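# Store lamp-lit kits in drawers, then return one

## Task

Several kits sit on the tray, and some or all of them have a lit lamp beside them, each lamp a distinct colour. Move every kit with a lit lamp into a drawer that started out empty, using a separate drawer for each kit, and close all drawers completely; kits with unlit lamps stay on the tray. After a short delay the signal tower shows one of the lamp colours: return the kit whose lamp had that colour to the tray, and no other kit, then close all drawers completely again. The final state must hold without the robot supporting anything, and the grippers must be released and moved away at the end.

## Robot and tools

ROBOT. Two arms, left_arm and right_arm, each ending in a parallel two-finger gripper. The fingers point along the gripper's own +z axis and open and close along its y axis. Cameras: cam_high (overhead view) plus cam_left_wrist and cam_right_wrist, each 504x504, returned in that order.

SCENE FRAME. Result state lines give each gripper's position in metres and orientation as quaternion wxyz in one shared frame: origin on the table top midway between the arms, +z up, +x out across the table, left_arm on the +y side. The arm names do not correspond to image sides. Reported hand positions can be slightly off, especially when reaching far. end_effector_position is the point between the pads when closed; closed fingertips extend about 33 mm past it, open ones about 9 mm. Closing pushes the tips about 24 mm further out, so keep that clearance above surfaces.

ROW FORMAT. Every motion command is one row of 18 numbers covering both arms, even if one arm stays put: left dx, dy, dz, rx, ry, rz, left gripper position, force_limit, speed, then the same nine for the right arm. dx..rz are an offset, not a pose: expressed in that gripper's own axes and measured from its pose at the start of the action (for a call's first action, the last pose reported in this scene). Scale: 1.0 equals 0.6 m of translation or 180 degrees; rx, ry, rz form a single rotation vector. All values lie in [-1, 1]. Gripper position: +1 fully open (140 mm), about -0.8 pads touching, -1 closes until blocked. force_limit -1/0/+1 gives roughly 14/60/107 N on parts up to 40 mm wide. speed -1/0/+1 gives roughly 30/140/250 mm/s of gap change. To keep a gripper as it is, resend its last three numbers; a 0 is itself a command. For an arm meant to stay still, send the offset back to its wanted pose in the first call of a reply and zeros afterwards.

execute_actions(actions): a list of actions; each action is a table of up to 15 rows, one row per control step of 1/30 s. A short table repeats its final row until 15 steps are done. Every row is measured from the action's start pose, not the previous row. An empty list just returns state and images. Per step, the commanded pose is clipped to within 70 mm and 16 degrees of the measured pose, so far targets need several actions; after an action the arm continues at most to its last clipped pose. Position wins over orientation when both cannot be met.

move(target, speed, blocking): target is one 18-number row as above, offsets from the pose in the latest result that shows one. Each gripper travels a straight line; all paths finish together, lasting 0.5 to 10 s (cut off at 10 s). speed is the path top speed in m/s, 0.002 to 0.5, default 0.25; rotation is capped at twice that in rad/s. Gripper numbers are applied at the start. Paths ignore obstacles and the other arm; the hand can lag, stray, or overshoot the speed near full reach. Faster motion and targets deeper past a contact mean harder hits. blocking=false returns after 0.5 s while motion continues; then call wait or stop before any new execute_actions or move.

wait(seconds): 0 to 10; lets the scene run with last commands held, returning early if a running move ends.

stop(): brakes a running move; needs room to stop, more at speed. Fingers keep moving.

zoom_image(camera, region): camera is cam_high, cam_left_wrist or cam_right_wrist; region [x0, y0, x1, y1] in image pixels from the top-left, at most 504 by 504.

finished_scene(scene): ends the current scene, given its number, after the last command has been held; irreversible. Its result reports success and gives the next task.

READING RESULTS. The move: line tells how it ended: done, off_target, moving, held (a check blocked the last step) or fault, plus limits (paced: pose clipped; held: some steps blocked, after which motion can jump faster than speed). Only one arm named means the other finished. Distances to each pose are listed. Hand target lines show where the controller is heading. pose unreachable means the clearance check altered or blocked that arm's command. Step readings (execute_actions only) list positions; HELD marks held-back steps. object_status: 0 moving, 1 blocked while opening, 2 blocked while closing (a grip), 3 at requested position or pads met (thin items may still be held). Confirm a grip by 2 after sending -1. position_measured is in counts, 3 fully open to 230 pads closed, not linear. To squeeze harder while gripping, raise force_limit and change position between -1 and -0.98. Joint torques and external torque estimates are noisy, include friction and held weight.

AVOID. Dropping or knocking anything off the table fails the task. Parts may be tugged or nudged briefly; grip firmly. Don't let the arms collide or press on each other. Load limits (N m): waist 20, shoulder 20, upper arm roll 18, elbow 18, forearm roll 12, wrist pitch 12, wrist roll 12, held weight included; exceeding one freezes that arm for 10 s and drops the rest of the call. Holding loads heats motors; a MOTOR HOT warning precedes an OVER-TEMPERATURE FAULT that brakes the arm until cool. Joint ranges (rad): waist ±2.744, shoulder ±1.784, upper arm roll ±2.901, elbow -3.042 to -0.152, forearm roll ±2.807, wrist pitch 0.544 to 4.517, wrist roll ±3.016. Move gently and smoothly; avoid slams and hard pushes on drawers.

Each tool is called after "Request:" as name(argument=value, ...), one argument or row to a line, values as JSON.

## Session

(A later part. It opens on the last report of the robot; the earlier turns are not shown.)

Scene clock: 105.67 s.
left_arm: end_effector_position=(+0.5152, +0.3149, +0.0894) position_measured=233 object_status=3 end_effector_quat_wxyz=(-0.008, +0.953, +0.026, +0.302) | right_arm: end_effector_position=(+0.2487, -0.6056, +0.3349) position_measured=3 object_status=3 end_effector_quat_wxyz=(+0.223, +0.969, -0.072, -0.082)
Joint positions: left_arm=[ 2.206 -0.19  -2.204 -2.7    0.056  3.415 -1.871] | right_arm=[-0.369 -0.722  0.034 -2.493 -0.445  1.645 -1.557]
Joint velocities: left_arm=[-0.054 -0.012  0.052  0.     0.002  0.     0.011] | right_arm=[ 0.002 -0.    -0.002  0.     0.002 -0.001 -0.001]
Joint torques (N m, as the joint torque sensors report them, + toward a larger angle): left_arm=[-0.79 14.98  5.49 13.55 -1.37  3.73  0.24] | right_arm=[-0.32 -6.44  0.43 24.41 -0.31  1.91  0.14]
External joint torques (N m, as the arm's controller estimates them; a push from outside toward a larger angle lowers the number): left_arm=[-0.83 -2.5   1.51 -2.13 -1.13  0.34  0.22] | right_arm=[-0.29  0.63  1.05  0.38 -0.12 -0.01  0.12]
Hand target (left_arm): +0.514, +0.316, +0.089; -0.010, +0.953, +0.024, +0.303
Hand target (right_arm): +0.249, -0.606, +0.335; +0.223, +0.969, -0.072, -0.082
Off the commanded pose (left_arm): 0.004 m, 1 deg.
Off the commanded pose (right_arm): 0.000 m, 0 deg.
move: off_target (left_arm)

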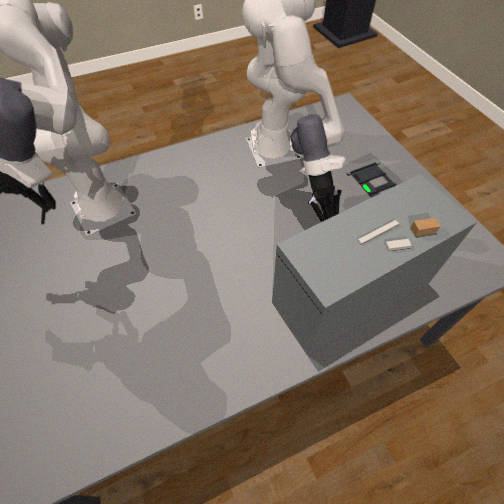

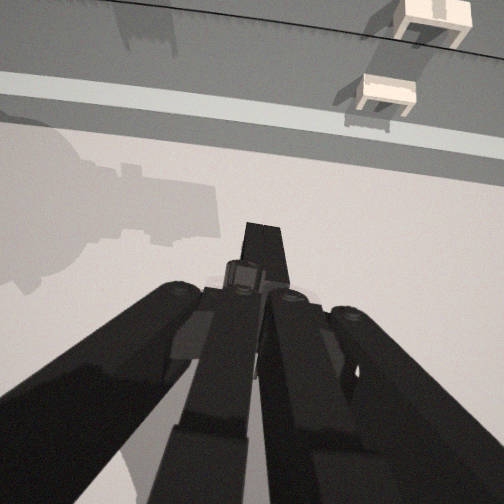

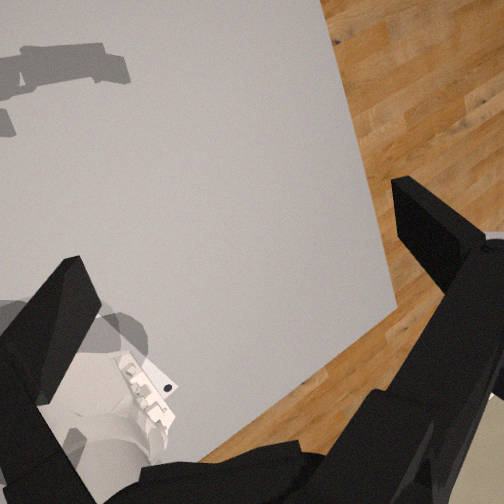

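Request:
move(
  target=[0.08,0,-0.2,0,0,0,-1,0,0,0,0,0,0,0,0,1,0,0],
  speed=0.1,
)

Request:
move(
  target=[-0.0,0,-0.15,0,-0.08,0,-1,0,0,0,0,0,0,0,0,1,0,0],
  speed=0.1,
)

Scene clock: 110.93 s.
left_arm: end_effector_position=(+0.4871, +0.3126, +0.2212) position_measured=233 object_status=3 end_effector_quat_wxyz=(+0.061, +0.923, +0.022, +0.380) | right_arm: end_effector_position=(+0.2487, -0.6056, +0.3349) position_measured=3 object_status=3 end_effector_quat_wxyz=(+0.223, +0.969, -0.072, -0.082)
Joint positions: left_arm=[ 2.744  0.319 -2.911 -2.807 -0.887  3.368 -0.953] | right_arm=[-0.369 -0.722  0.034 -2.493 -0.445  1.645 -1.557]
Joint velocities: left_arm=[-0.056 -0.024 -0.003  0.032 -0.19   0.027  0.171] | right_arm=[ 0.001 -0.001 -0.001  0.001  0.001  0.    -0.001]
Joint torques (N m, as the joint torque sensors report them, + toward a larger angle): left_arm=[-1.18 11.85 -3.73 20.63  0.55  3.39  0.18] | right_arm=[-0.5  -6.4   0.71 24.21 -0.29  1.92  0.1 ]
External joint torques (N m, as the arm's controller estimates them; a push from outside toward a larger angle lowers the number): left_arm=[-1.27 -2.99 -1.19  1.28 -1.32  0.41  0.16] | right_arm=[-0.54  0.66  1.23  0.17 -0.11  0.    0.08]
Hand target (left_arm): +0.488, +0.312, +0.222; +0.053, +0.922, +0.006, +0.383
Hand target (right_arm): +0.249, -0.606, +0.335; +0.223, +0.969, -0.072, -0.082
Off the commanded pose (left_arm): 0.006 m, 12 deg.
Off the commanded pose (right_arm): 0.000 m, 0 deg.
joint sent to its limit (left arm) — the command would take joint 3 (upper arm roll) past its lower limit, so that joint was sent only as far as its limit.
move: off_target (left_arm)

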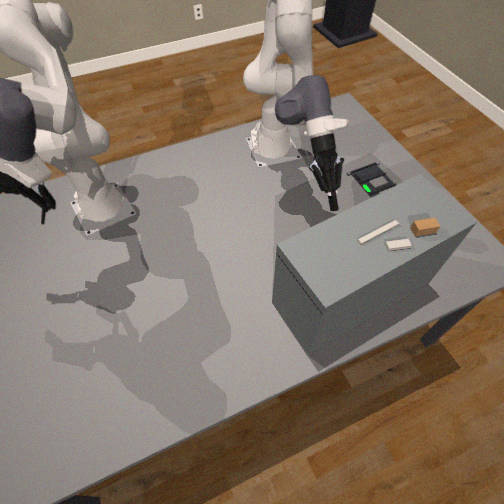

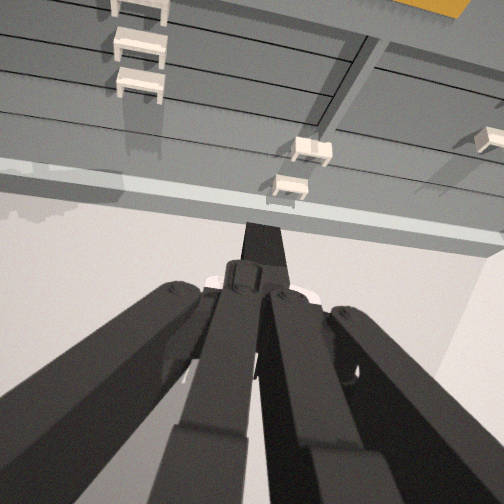

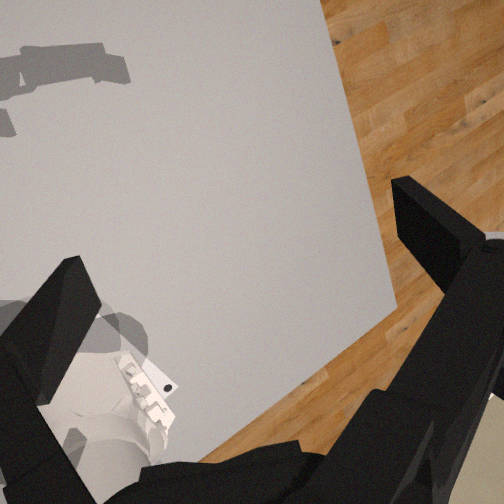

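Scene clock: 112.90 s.
left_arm: end_effector_position=(+0.4240, +0.3229, +0.2862) position_measured=233 object_status=3 end_effector_quat_wxyz=(+0.132, +0.886, +0.021, +0.443) | right_arm: end_effector_position=(+0.2487, -0.6056, +0.3349) position_measured=3 object_status=3 end_effector_quat_wxyz=(+0.223, +0.969, -0.072, -0.082)
Joint positions: left_arm=[ 2.75   0.77  -2.911 -2.996 -1.162  3.323 -0.649] | right_arm=[-0.369 -0.722  0.034 -2.493 -0.445  1.645 -1.557]
Joint velocities: left_arm=[ 0.001  0.    -0.     0.008 -0.047 -0.007  0.077] | right_arm=[-0.001  0.001  0.001  0.    -0.     0.    -0.   ]
Joint torques (N m, as the joint torque sensors report them, + toward a larger angle): left_arm=[ 2.05  3.6  -6.74 23.14  1.22  1.78  0.23] | right_arm=[-0.38 -6.4   0.68 24.36 -0.28  1.91  0.11]
External joint torques (N m, as the arm's controller estimates them; a push from outside toward a larger angle lowers the number): left_arm=[ 2.04  0.82 -1.84  1.39 -1.23 -0.33  0.19] | right_arm=[-0.39  0.59  1.19  0.36 -0.1  -0.01  0.09]
Hand target (left_arm): +0.424, +0.323, +0.288; +0.129, +0.886, +0.013, +0.445
Hand target (right_arm): +0.249, -0.606, +0.335; +0.223, +0.969, -0.072, -0.082
Off the commanded pose (left_arm): 0.002 m, 24 deg; orientation clipped at the last step of the last action.
Off the commanded pose (right_arm): 0.000 m, 0 deg.
joint sent to its limit (left arm) — the command would take joint 1 (waist) past its upper limit and joint 3 (upper arm roll) past its lower limit, so those joints were sent only as far as their limits.
move: off_target (left_arm); limits=paced

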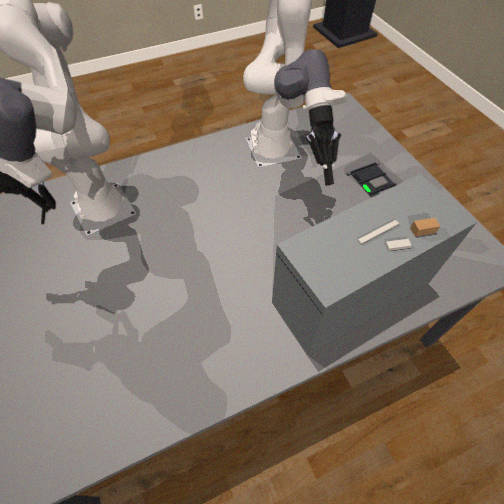

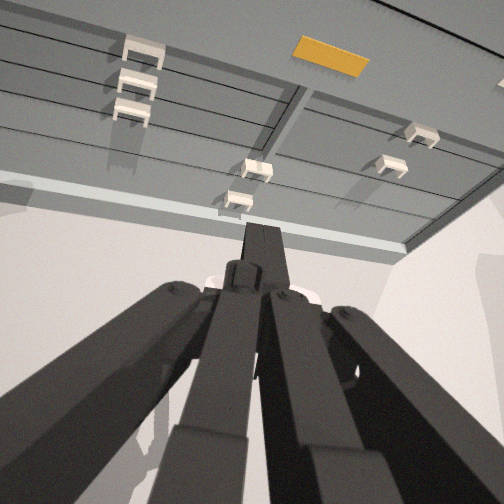

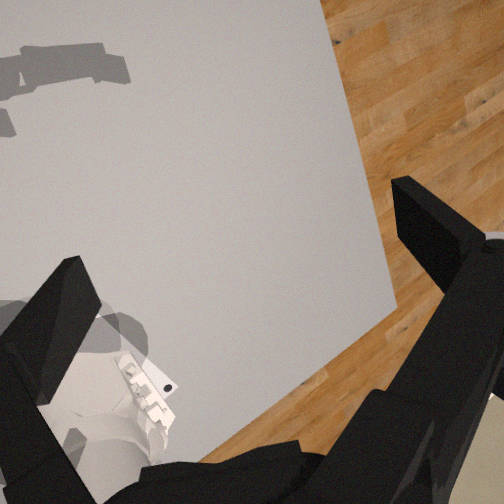

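Request:
move(
  target=[0.0,0.3,0.36,0,0.2,0,-1,0,0,0,0,0,0,0,0,1,0,0],
  speed=0.12,
)

Scene clock: 121.07 s.
left_arm: end_effector_position=(+0.5765, +0.1013, +0.1775) position_measured=233 object_status=3 end_effector_quat_wxyz=(+0.117, +0.723, +0.058, +0.678) | right_arm: end_effector_position=(+0.2487, -0.6056, +0.3349) position_measured=3 object_status=3 end_effector_quat_wxyz=(+0.223, +0.969, -0.072, -0.082)
Joint positions: left_arm=[-0.833  0.86   0.313 -2.29  -0.646  4.503 -2.   ] | right_arm=[-0.369 -0.722  0.034 -2.493 -0.445  1.645 -1.557]
Joint velocities: left_arm=[-0.008  0.005  0.007  0.001 -0.001  0.002 -0.04 ] | right_arm=[ 0.001 -0.001 -0.    -0.001 -0.002 -0.001  0.   ]
Joint torques (N m, as the joint torque sensors report them, + toward a larger angle): left_arm=[ -1.49 -34.89   9.61   8.91  -1.53   2.77   0.  ] | right_arm=[-0.57 -6.85  0.43 24.55 -0.26  1.91  0.12]
External joint torques (N m, as the arm's controller estimates them; a push from outside toward a larger angle lowers the number): left_arm=[-1.38  2.44  1.5   1.13 -1.15  0.22 -0.04] | right_arm=[-0.58  0.36  0.97  0.44 -0.07 -0.01  0.1 ]
Hand target (left_arm): +0.577, +0.101, +0.179; +0.122, +0.721, +0.064, +0.679
Hand target (right_arm): +0.249, -0.606, +0.335; +0.223, +0.969, -0.072, -0.082
Off the commanded pose (left_arm): 0.031 m, 3 deg.
Off the commanded pose (right_arm): 0.000 m, 0 deg.
joint sent to its limit (left arm) — the command would take joint 6 (wrist pitch) past its upper limit, so that joint was sent only as far as its limit.
move: off_target (left_arm)

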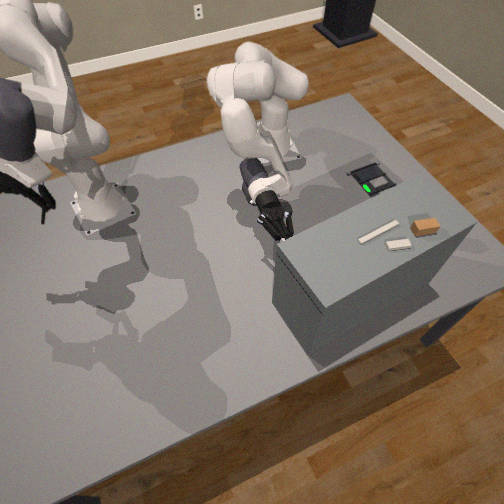

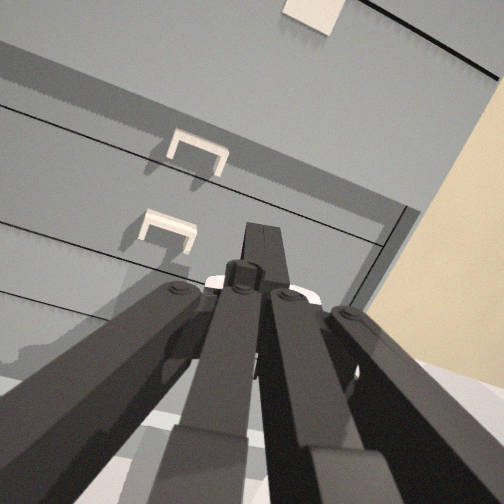

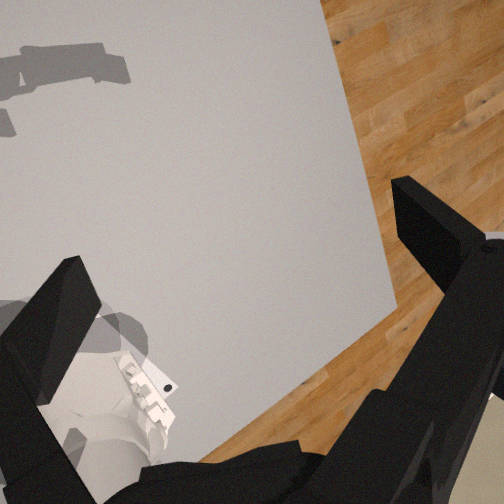

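Request:
move(
  target=[0.04,-0.05,-0.11,0.03,-0.23,0.08,-1,0,0,0,0,0,0,0,0,1,0,0],
  speed=0.12,
)

Scene clock: 127.90 s.
left_arm: end_effector_position=(+0.5176, +0.1397, +0.2091) position_measured=233 object_status=3 end_effector_quat_wxyz=(+0.020, +0.914, -0.029, +0.404) | right_arm: end_effector_position=(+0.2487, -0.6056, +0.3349) position_measured=3 object_status=3 end_effector_quat_wxyz=(+0.223, +0.969, -0.072, -0.082)
Joint positions: left_arm=[-1.243  0.102  0.638 -2.412 -1.466  3.568 -0.658] | right_arm=[-0.369 -0.722  0.034 -2.493 -0.445  1.645 -1.557]
Joint velocities: left_arm=[ 0.001  0.013 -0.001  0.055 -0.146 -0.011  0.184] | right_arm=[ 0.001  0.001  0.001  0.001 -0.    -0.001 -0.   ]
Joint torques (N m, as the joint torque sensors report them, + toward a larger angle): left_arm=[ -0.1  -18.96   0.98  18.3    0.9    2.37   0.45] | right_arm=[-0.44 -6.41  0.3  24.23 -0.27  1.89  0.13]
External joint torques (N m, as the arm's controller estimates them; a push from outside toward a larger angle lowers the number): left_arm=[-0.15  2.56 -0.95  0.72 -1.22 -0.42  0.43] | right_arm=[-0.51  0.69  0.77  0.17 -0.09 -0.03  0.11]
Hand target (left_arm): +0.517, +0.139, +0.207; +0.012, +0.915, -0.048, +0.401
Hand target (right_arm): +0.249, -0.606, +0.335; +0.223, +0.969, -0.072, -0.082
Off the commanded pose (left_arm): 0.013 m, 3 deg.
Off the commanded pose (right_arm): 0.000 m, 0 deg.
move: off_target (left_arm)

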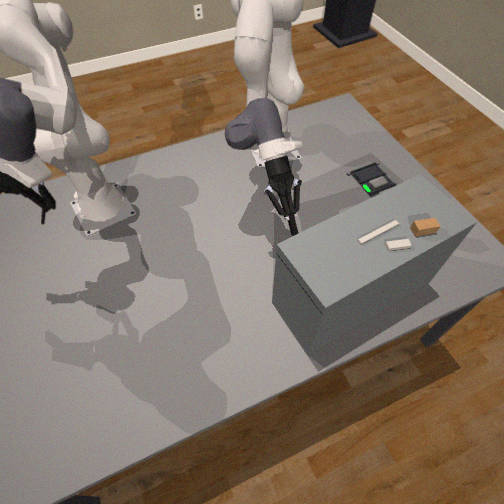

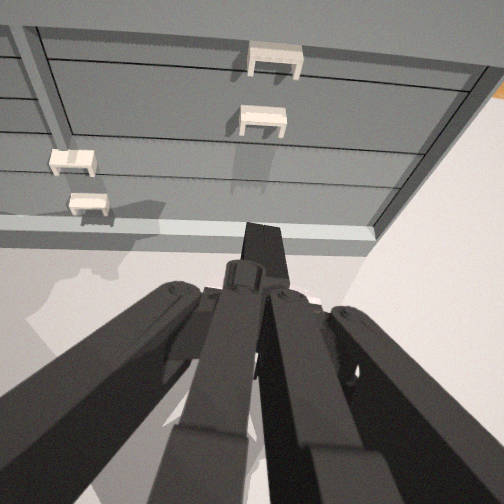

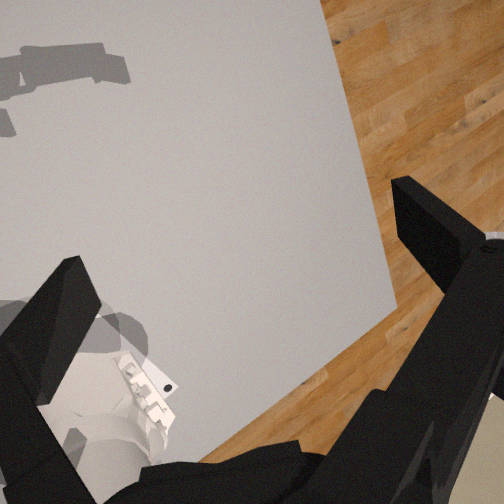

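Request:
move(
  target=[0.019,-0.005,0.095,0.026,-0.03,-0.028,-0.15,0,0,0,0,0,0,0,0,1,0,0],
  speed=0.08,
)

Scene clock: 132.17 s.
left_arm: end_effector_position=(+0.5697, +0.1400, +0.1778) position_measured=148 object_status=3 end_effector_quat_wxyz=(+0.006, +0.931, +0.035, +0.363) | right_arm: end_effector_position=(+0.2487, -0.6056, +0.3349) position_measured=3 object_status=3 end_effector_quat_wxyz=(+0.223, +0.969, -0.072, -0.082)
Joint positions: left_arm=[-0.658  0.328  0.143 -1.978 -2.062  3.6   -0.081] | right_arm=[-0.369 -0.722  0.034 -2.493 -0.445  1.645 -1.557]
Joint velocities: left_arm=[ 0.053  0.003 -0.055  0.016 -0.019  0.022  0.067] | right_arm=[ 0.001 -0.001 -0.001 -0.     0.    -0.    -0.002]
Joint torques (N m, as the joint torque sensors report them, + toward a larger angle): left_arm=[  2.26 -33.74   0.37  20.01   0.76   2.2    0.21] | right_arm=[-0.64 -6.39  0.44 24.48 -0.3   1.91  0.12]
External joint torques (N m, as the arm's controller estimates them; a push from outside toward a larger angle lowers the number): left_arm=[ 2.35  2.75 -1.8   1.28 -1.26  0.31  0.19] | right_arm=[-0.67  0.7   0.97  0.45 -0.12 -0.01  0.1 ]
Hand target (left_arm): +0.569, +0.142, +0.177; +0.001, +0.932, +0.029, +0.362
Hand target (right_arm): +0.249, -0.606, +0.335; +0.223, +0.969, -0.072, -0.082
Off the commanded pose (left_arm): 0.003 m, 1 deg.
Off the commanded pose (right_arm): 0.000 m, 0 deg.
move: done

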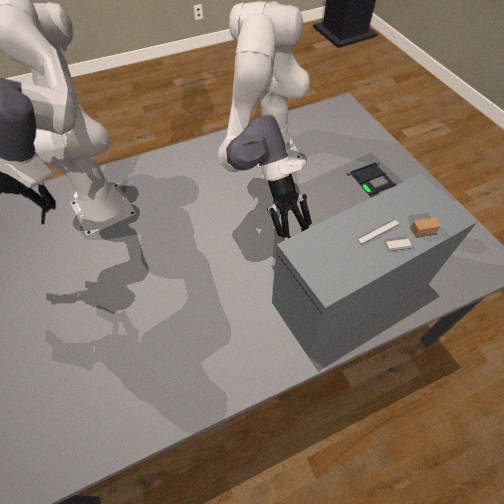

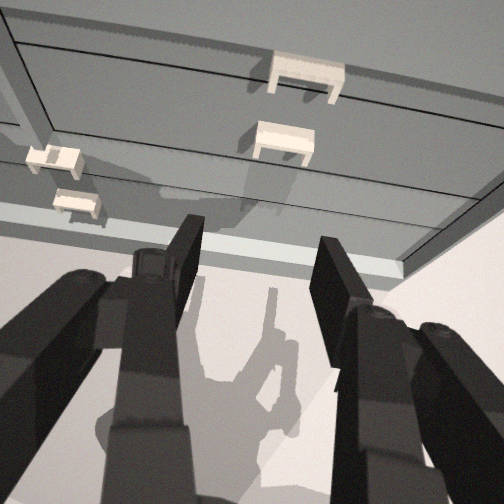

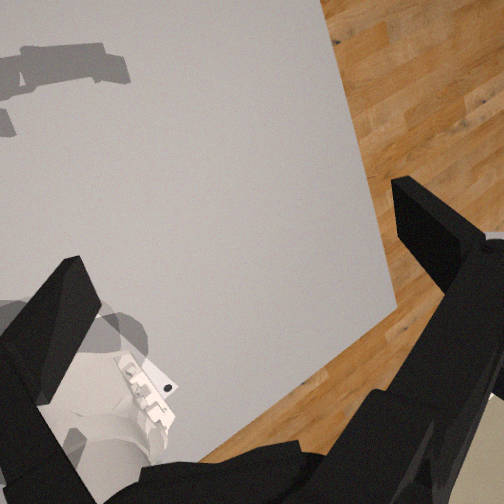

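Request:
move(
  target=[0.045,0.018,0.04,0,0,0,-0.15,0,0,0,0,0,0,0,0,1,0,0],
  speed=0.05,
)

Scene clock: 134.97 s.
left_arm: end_effector_position=(+0.6075, +0.1315, +0.1791) position_measured=148 object_status=3 end_effector_quat_wxyz=(+0.012, +0.930, +0.043, +0.366) | right_arm: end_effector_position=(+0.2487, -0.6056, +0.3349) position_measured=3 object_status=3 end_effector_quat_wxyz=(+0.223, +0.969, -0.072, -0.082)
Joint positions: left_arm=[-0.508  0.421  0.023 -1.805 -2.13   3.629  0.037] | right_arm=[-0.369 -0.722  0.034 -2.493 -0.445  1.645 -1.557]
Joint velocities: left_arm=[ 0.057  0.006 -0.066  0.022 -0.007  0.028  0.066] | right_arm=[-0.001  0.    -0.001 -0.    -0.     0.001 -0.001]
Joint torques (N m, as the joint torque sensors report them, + toward a larger angle): left_arm=[  2.04 -38.13  -0.07  19.68   0.82   2.1    0.37] | right_arm=[-0.49 -6.43  0.42 24.49 -0.29  1.93  0.12]
External joint torques (N m, as the arm's controller estimates them; a push from outside toward a larger angle lowers the number): left_arm=[ 2.31  2.64 -1.25  0.13 -1.14  0.46  0.35] | right_arm=[-0.49  0.68  0.98  0.45 -0.11  0.01  0.1 ]
Hand target (left_arm): +0.607, +0.133, +0.178; +0.007, +0.930, +0.037, +0.365
Hand target (right_arm): +0.249, -0.606, +0.335; +0.223, +0.969, -0.072, -0.082
Off the commanded pose (left_arm): 0.001 m, 1 deg.
Off the commanded pose (right_arm): 0.000 m, 0 deg.
move: done

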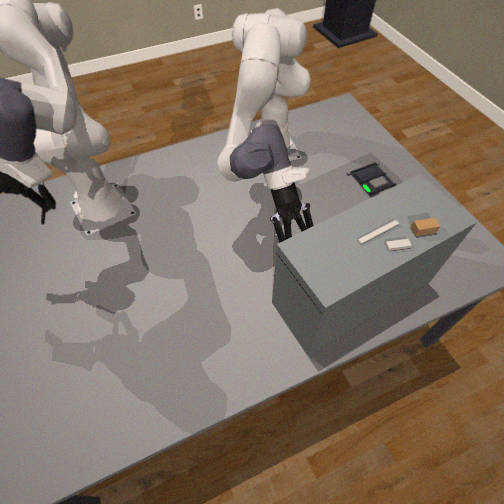

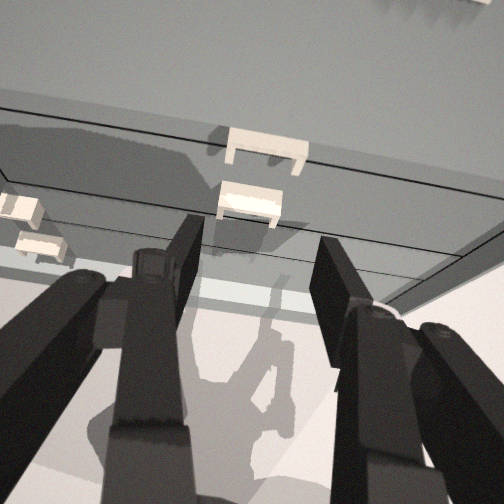

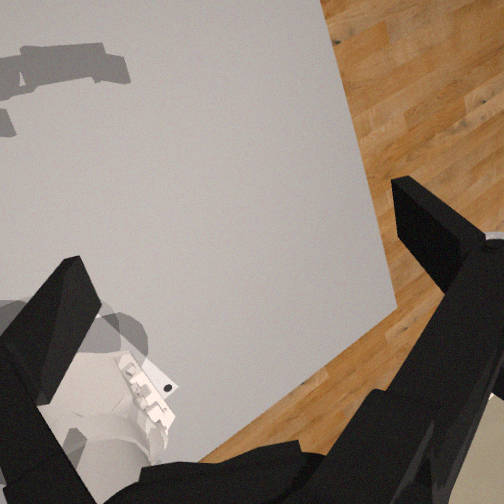

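Request:
move(
  target=[0.012,-0.012,0.015,0,0,0,-0.15,0,0,0,0,0,0,0,0,1,0,0],
  speed=0.04,
)

Request:
execute_actions(
  actions=[
    [[0,0,0,0,0,0,-1,0,-0.5,0,0,0,0,0,0,1,0,0]],
    [[0,0,0,0,0,0,-1,0,-0.5,0,0,0,0,0,0,1,0,0]],
  ],
)

Scene clock: 136.93 s.
left_arm: end_effector_position=(+0.6180, +0.1415, +0.1780) position_measured=148 object_status=3 end_effector_quat_wxyz=(+0.010, +0.929, +0.045, +0.367) | right_arm: end_effector_position=(+0.2487, -0.6056, +0.3349) position_measured=3 object_status=3 end_effector_quat_wxyz=(+0.223, +0.969, -0.072, -0.082)
Joint positions: left_arm=[-0.47   0.435  0.008 -1.783 -2.134  3.625  0.063] | right_arm=[-0.369 -0.722  0.034 -2.493 -0.445  1.645 -1.557]
Joint velocities: left_arm=[ 0.011  0.    -0.02   0.002  0.002 -0.002  0.007] | right_arm=[ 0.002  0.002  0.001  0.     0.002 -0.001 -0.001]
Joint torques (N m, as the joint torque sensors report them, + toward a larger angle): left_arm=[  1.55 -38.39  -0.5   20.94   1.03   1.1    0.31] | right_arm=[-0.29 -6.36  0.6  24.19 -0.29  1.95  0.1 ]
External joint torques (N m, as the arm's controller estimates them; a push from outside toward a larger angle lowers the number): left_arm=[ 1.61  2.82 -1.65  1.31 -0.92 -0.5   0.28] | right_arm=[-0.37  0.67  1.07  0.15 -0.11  0.02  0.08]
Hand target (left_arm): +0.618, +0.140, +0.177; +0.012, +0.929, +0.043, +0.366
Hand target (right_arm): +0.249, -0.606, +0.335; +0.223, +0.969, -0.072, -0.082
Off the commanded pose (left_arm): 0.002 m, 0 deg.
Off the commanded pose (right_arm): 0.000 m, 0 deg.
move: done

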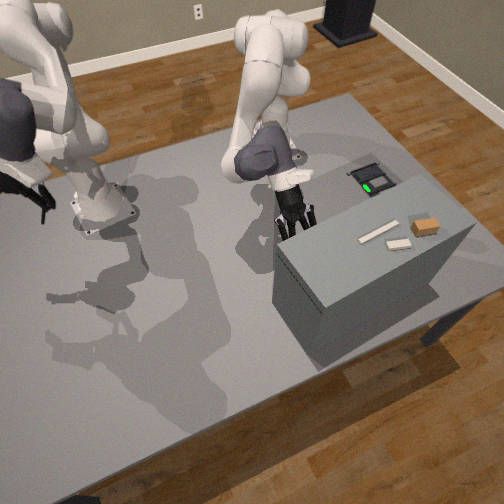

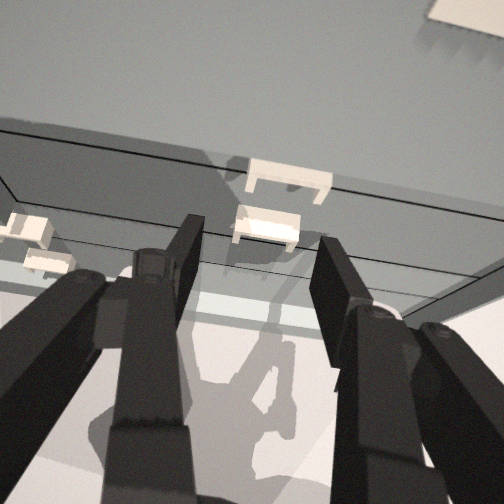

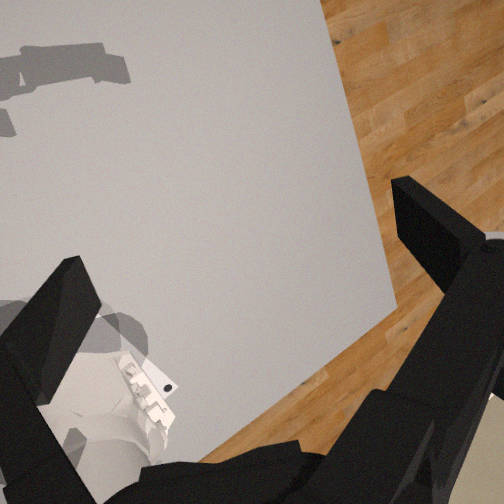

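Scene clock: 137.93 s.
left_arm: end_effector_position=(+0.6179, +0.1405, +0.1782) position_measured=193 object_status=2 end_effector_quat_wxyz=(+0.011, +0.929, +0.044, +0.367) | right_arm: end_effector_position=(+0.2487, -0.6056, +0.3349) position_measured=3 object_status=3 end_effector_quat_wxyz=(+0.223, +0.969, -0.072, -0.082)
Joint positions: left_arm=[-0.471  0.435  0.007 -1.783 -2.134  3.624  0.063] | right_arm=[-0.369 -0.722  0.034 -2.493 -0.445  1.645 -1.557]
Joint velocities: left_arm=[-0.001 -0.    -0.001 -0.    -0.     0.001  0.001] | right_arm=[-0.001  0.001  0.001  0.    -0.001 -0.    -0.001]
Joint torques (N m, as the joint torque sensors report them, + toward a larger angle): left_arm=[  1.04 -39.45   1.22  19.53   1.8    1.51   0.09] | right_arm=[-0.63 -6.24  0.3  24.42 -0.28  1.92  0.11]
External joint torques (N m, as the arm's controller estimates them; a push from outside toward a larger angle lowers the number): left_arm=[ 1.03  1.75  0.05 -0.13 -0.14 -0.08  0.07] | right_arm=[-0.61  0.86  0.85  0.35 -0.1   0.    0.09]
External joint torques at the end of the 1st action: left_arm=[ 0.77  1.55 -0.65 -0.21 -0.14  0.12  0.15] | right_arm=[-0.68  0.59  1.06  0.35 -0.11  0.    0.06]
Hand target (left_arm): +0.618, +0.141, +0.178; +0.011, +0.929, +0.044, +0.367
Hand target (right_arm): +0.249, -0.606, +0.335; +0.223, +0.969, -0.072, -0.082
Off the commanded pose (left_arm): 0.000 m, 0 deg.
Off the commanded pose (right_arm): 0.000 m, 0 deg.
Step readings (end_effector_position; steps 1 to 15: 1st action; 16 to 30: 2nd action):
0: left_arm (+0.6180, +0.1415, +0.1780) | right_arm (+0.2487, -0.6056, +0.3349)
1: left_arm (+0.6180, +0.1415, +0.1780) | right_arm (+0.2487, -0.6056, +0.3349)
2: left_arm (+0.6180, +0.1415, +0.1780) | right_arm (+0.2487, -0.6056, +0.3349)
4: left_arm (+0.6180, +0.1415, +0.1780) | right_arm (+0.2487, -0.6056, +0.3349)
8: left_arm (+0.6180, +0.1415, +0.1780) | right_arm (+0.2487, -0.6056, +0.3349)
15: left_arm (+0.6179, +0.1405, +0.1782) | right_arm (+0.2487, -0.6056, +0.3349)
16: left_arm (+0.6179, +0.1405, +0.1782) | right_arm (+0.2487, -0.6056, +0.3349)
17: left_arm (+0.6179, +0.1405, +0.1782) | right_arm (+0.2487, -0.6056, +0.3349)
19: left_arm (+0.6179, +0.1405, +0.1782) | right_arm (+0.2487, -0.6056, +0.3349)
23: left_arm (+0.6179, +0.1405, +0.1782) | right_arm (+0.2487, -0.6056, +0.3349)
30: end_effector_position above

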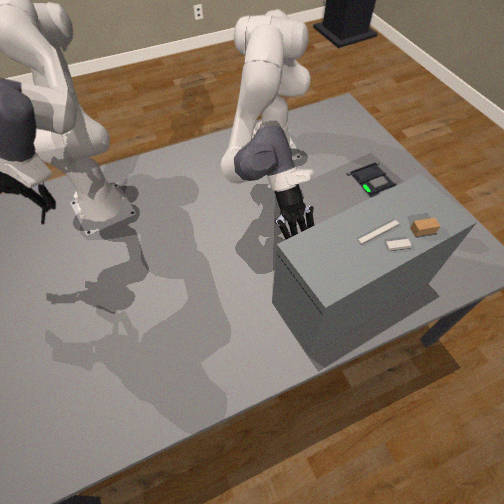

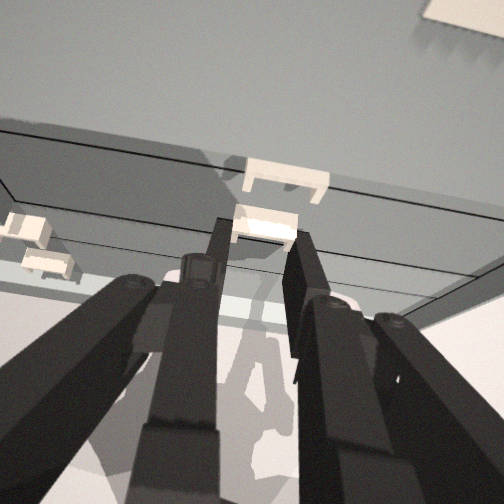

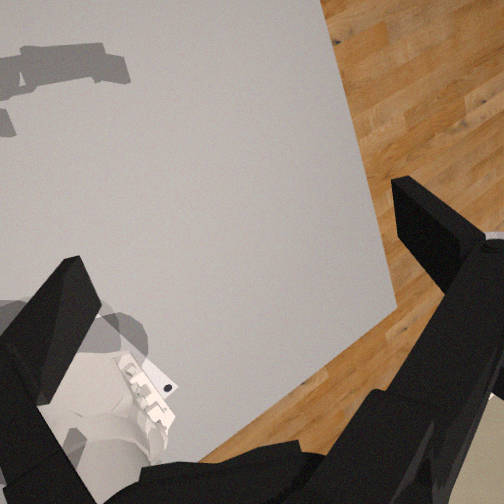

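Request:
move(
  target=[-0.163,0,-0.155,0,0,0,-1,0,-0.5,0,0,0,0,0,0,1,0,0],
  speed=0.05,
)

Request:
move(
  target=[0.02,0,-0.06,0,0,0,-0.15,0,0,0,0,0,0,0,0,1,0,0],
  speed=0.05,
)

Scene clock: 143.67 s.
left_arm: end_effector_position=(+0.4816, +0.1241, +0.1786) position_measured=193 object_status=2 end_effector_quat_wxyz=(+0.011, +0.931, +0.035, +0.362) | right_arm: end_effector_position=(+0.2487, -0.6056, +0.3349) position_measured=3 object_status=3 end_effector_quat_wxyz=(+0.223, +0.969, -0.072, -0.082)
Joint positions: left_arm=[-0.928  0.166  0.24  -2.277 -1.866  3.656 -0.436] | right_arm=[-0.369 -0.722  0.034 -2.493 -0.445  1.645 -1.557]
Joint velocities: left_arm=[-0.016 -0.002  0.006 -0.022  0.044  0.003 -0.09 ] | right_arm=[ 0.001 -0.001  0.    -0.001 -0.001  0.001 -0.001]
Joint torques (N m, as the joint torque sensors report them, + toward a larger angle): left_arm=[ -0.8  -29.8    1.82  14.21   3.28   3.4    0.18] | right_arm=[-0.58 -6.35  0.5  24.34 -0.29  1.93  0.15]
External joint torques (N m, as the arm's controller estimates them; a push from outside toward a larger angle lowers the number): left_arm=[-0.93 -0.69  0.14 -3.2   1.27  0.94  0.17] | right_arm=[-0.61  0.84  1.03  0.24 -0.1   0.01  0.13]
Hand target (left_arm): +0.482, +0.126, +0.181; +0.011, +0.930, +0.042, +0.365
Hand target (right_arm): +0.249, -0.606, +0.335; +0.223, +0.969, -0.072, -0.082
Off the commanded pose (left_arm): 0.007 m, 1 deg.
Off the commanded pose (right_arm): 0.000 m, 0 deg.
move: off_target (left_arm)

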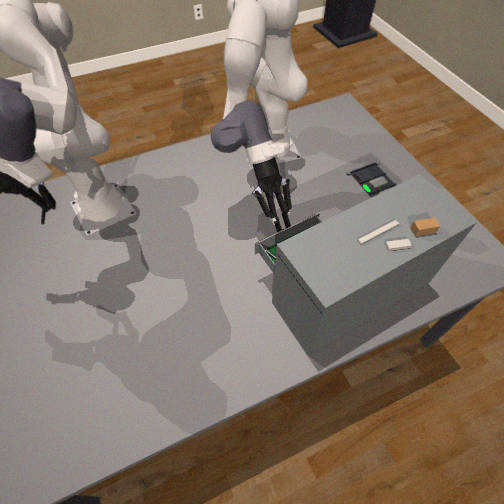

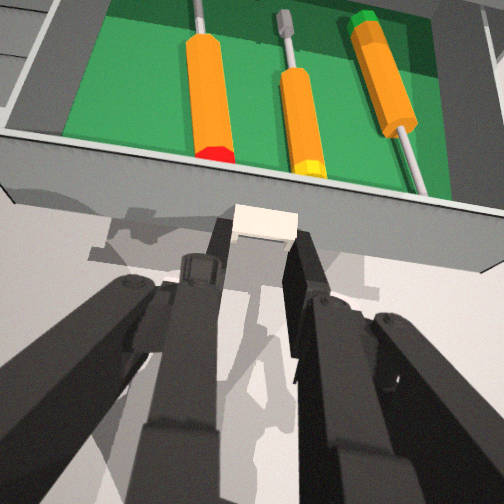

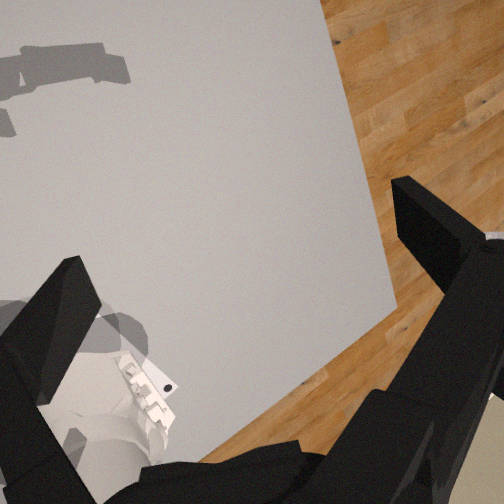

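Scene clock: 144.93 s.
left_arm: end_effector_position=(+0.4669, +0.1230, +0.2138) position_measured=148 object_status=3 end_effector_quat_wxyz=(+0.015, +0.930, +0.041, +0.365) | right_arm: end_effector_position=(+0.2487, -0.6056, +0.3349) position_measured=3 object_status=3 end_effector_quat_wxyz=(+0.223, +0.969, -0.072, -0.082)
Joint positions: left_arm=[-0.928  0.083  0.219 -2.254 -1.996  3.717 -0.293] | right_arm=[-0.369 -0.722  0.034 -2.493 -0.445  1.645 -1.557]
Joint velocities: left_arm=[-0.    -0.    -0.002  0.011 -0.025  0.006  0.065] | right_arm=[-0.    -0.     0.001  0.001  0.     0.001 -0.001]
Joint torques (N m, as the joint torque sensors report them, + toward a larger angle): left_arm=[  2.47 -26.75  -0.64  19.     0.73   2.55   0.29] | right_arm=[-0.53 -6.39  0.58 24.33 -0.28  1.9   0.12]
External joint torques (N m, as the arm's controller estimates them; a push from outside toward a larger angle lowers the number): left_arm=[ 2.55  0.95 -1.28  0.68 -1.36  0.37  0.27] | right_arm=[-0.55  0.74  1.1   0.26 -0.09 -0.03  0.1 ]
Hand target (left_arm): +0.467, +0.125, +0.215; +0.010, +0.930, +0.035, +0.364
Hand target (right_arm): +0.249, -0.606, +0.335; +0.223, +0.969, -0.072, -0.082
Off the commanded pose (left_arm): 0.002 m, 1 deg.
Off the commanded pose (right_arm): 0.000 m, 0 deg.
move: done

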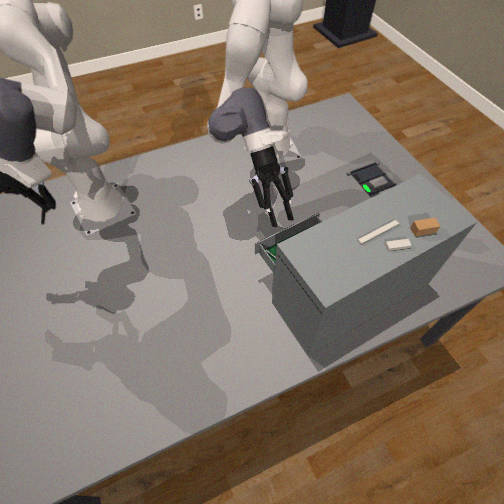

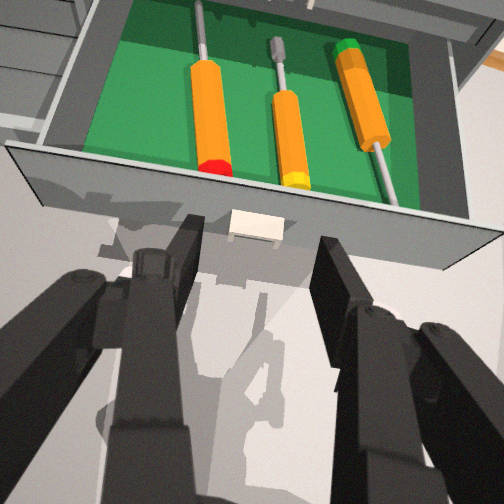

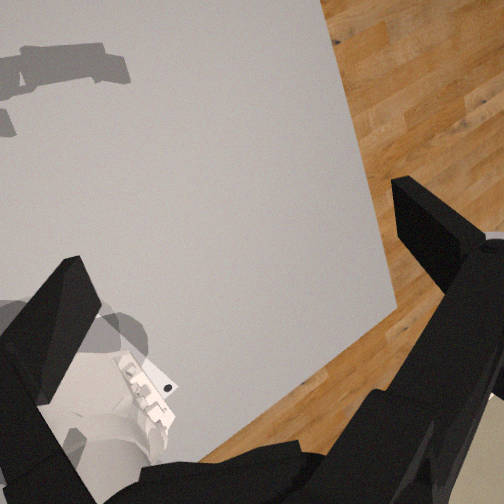

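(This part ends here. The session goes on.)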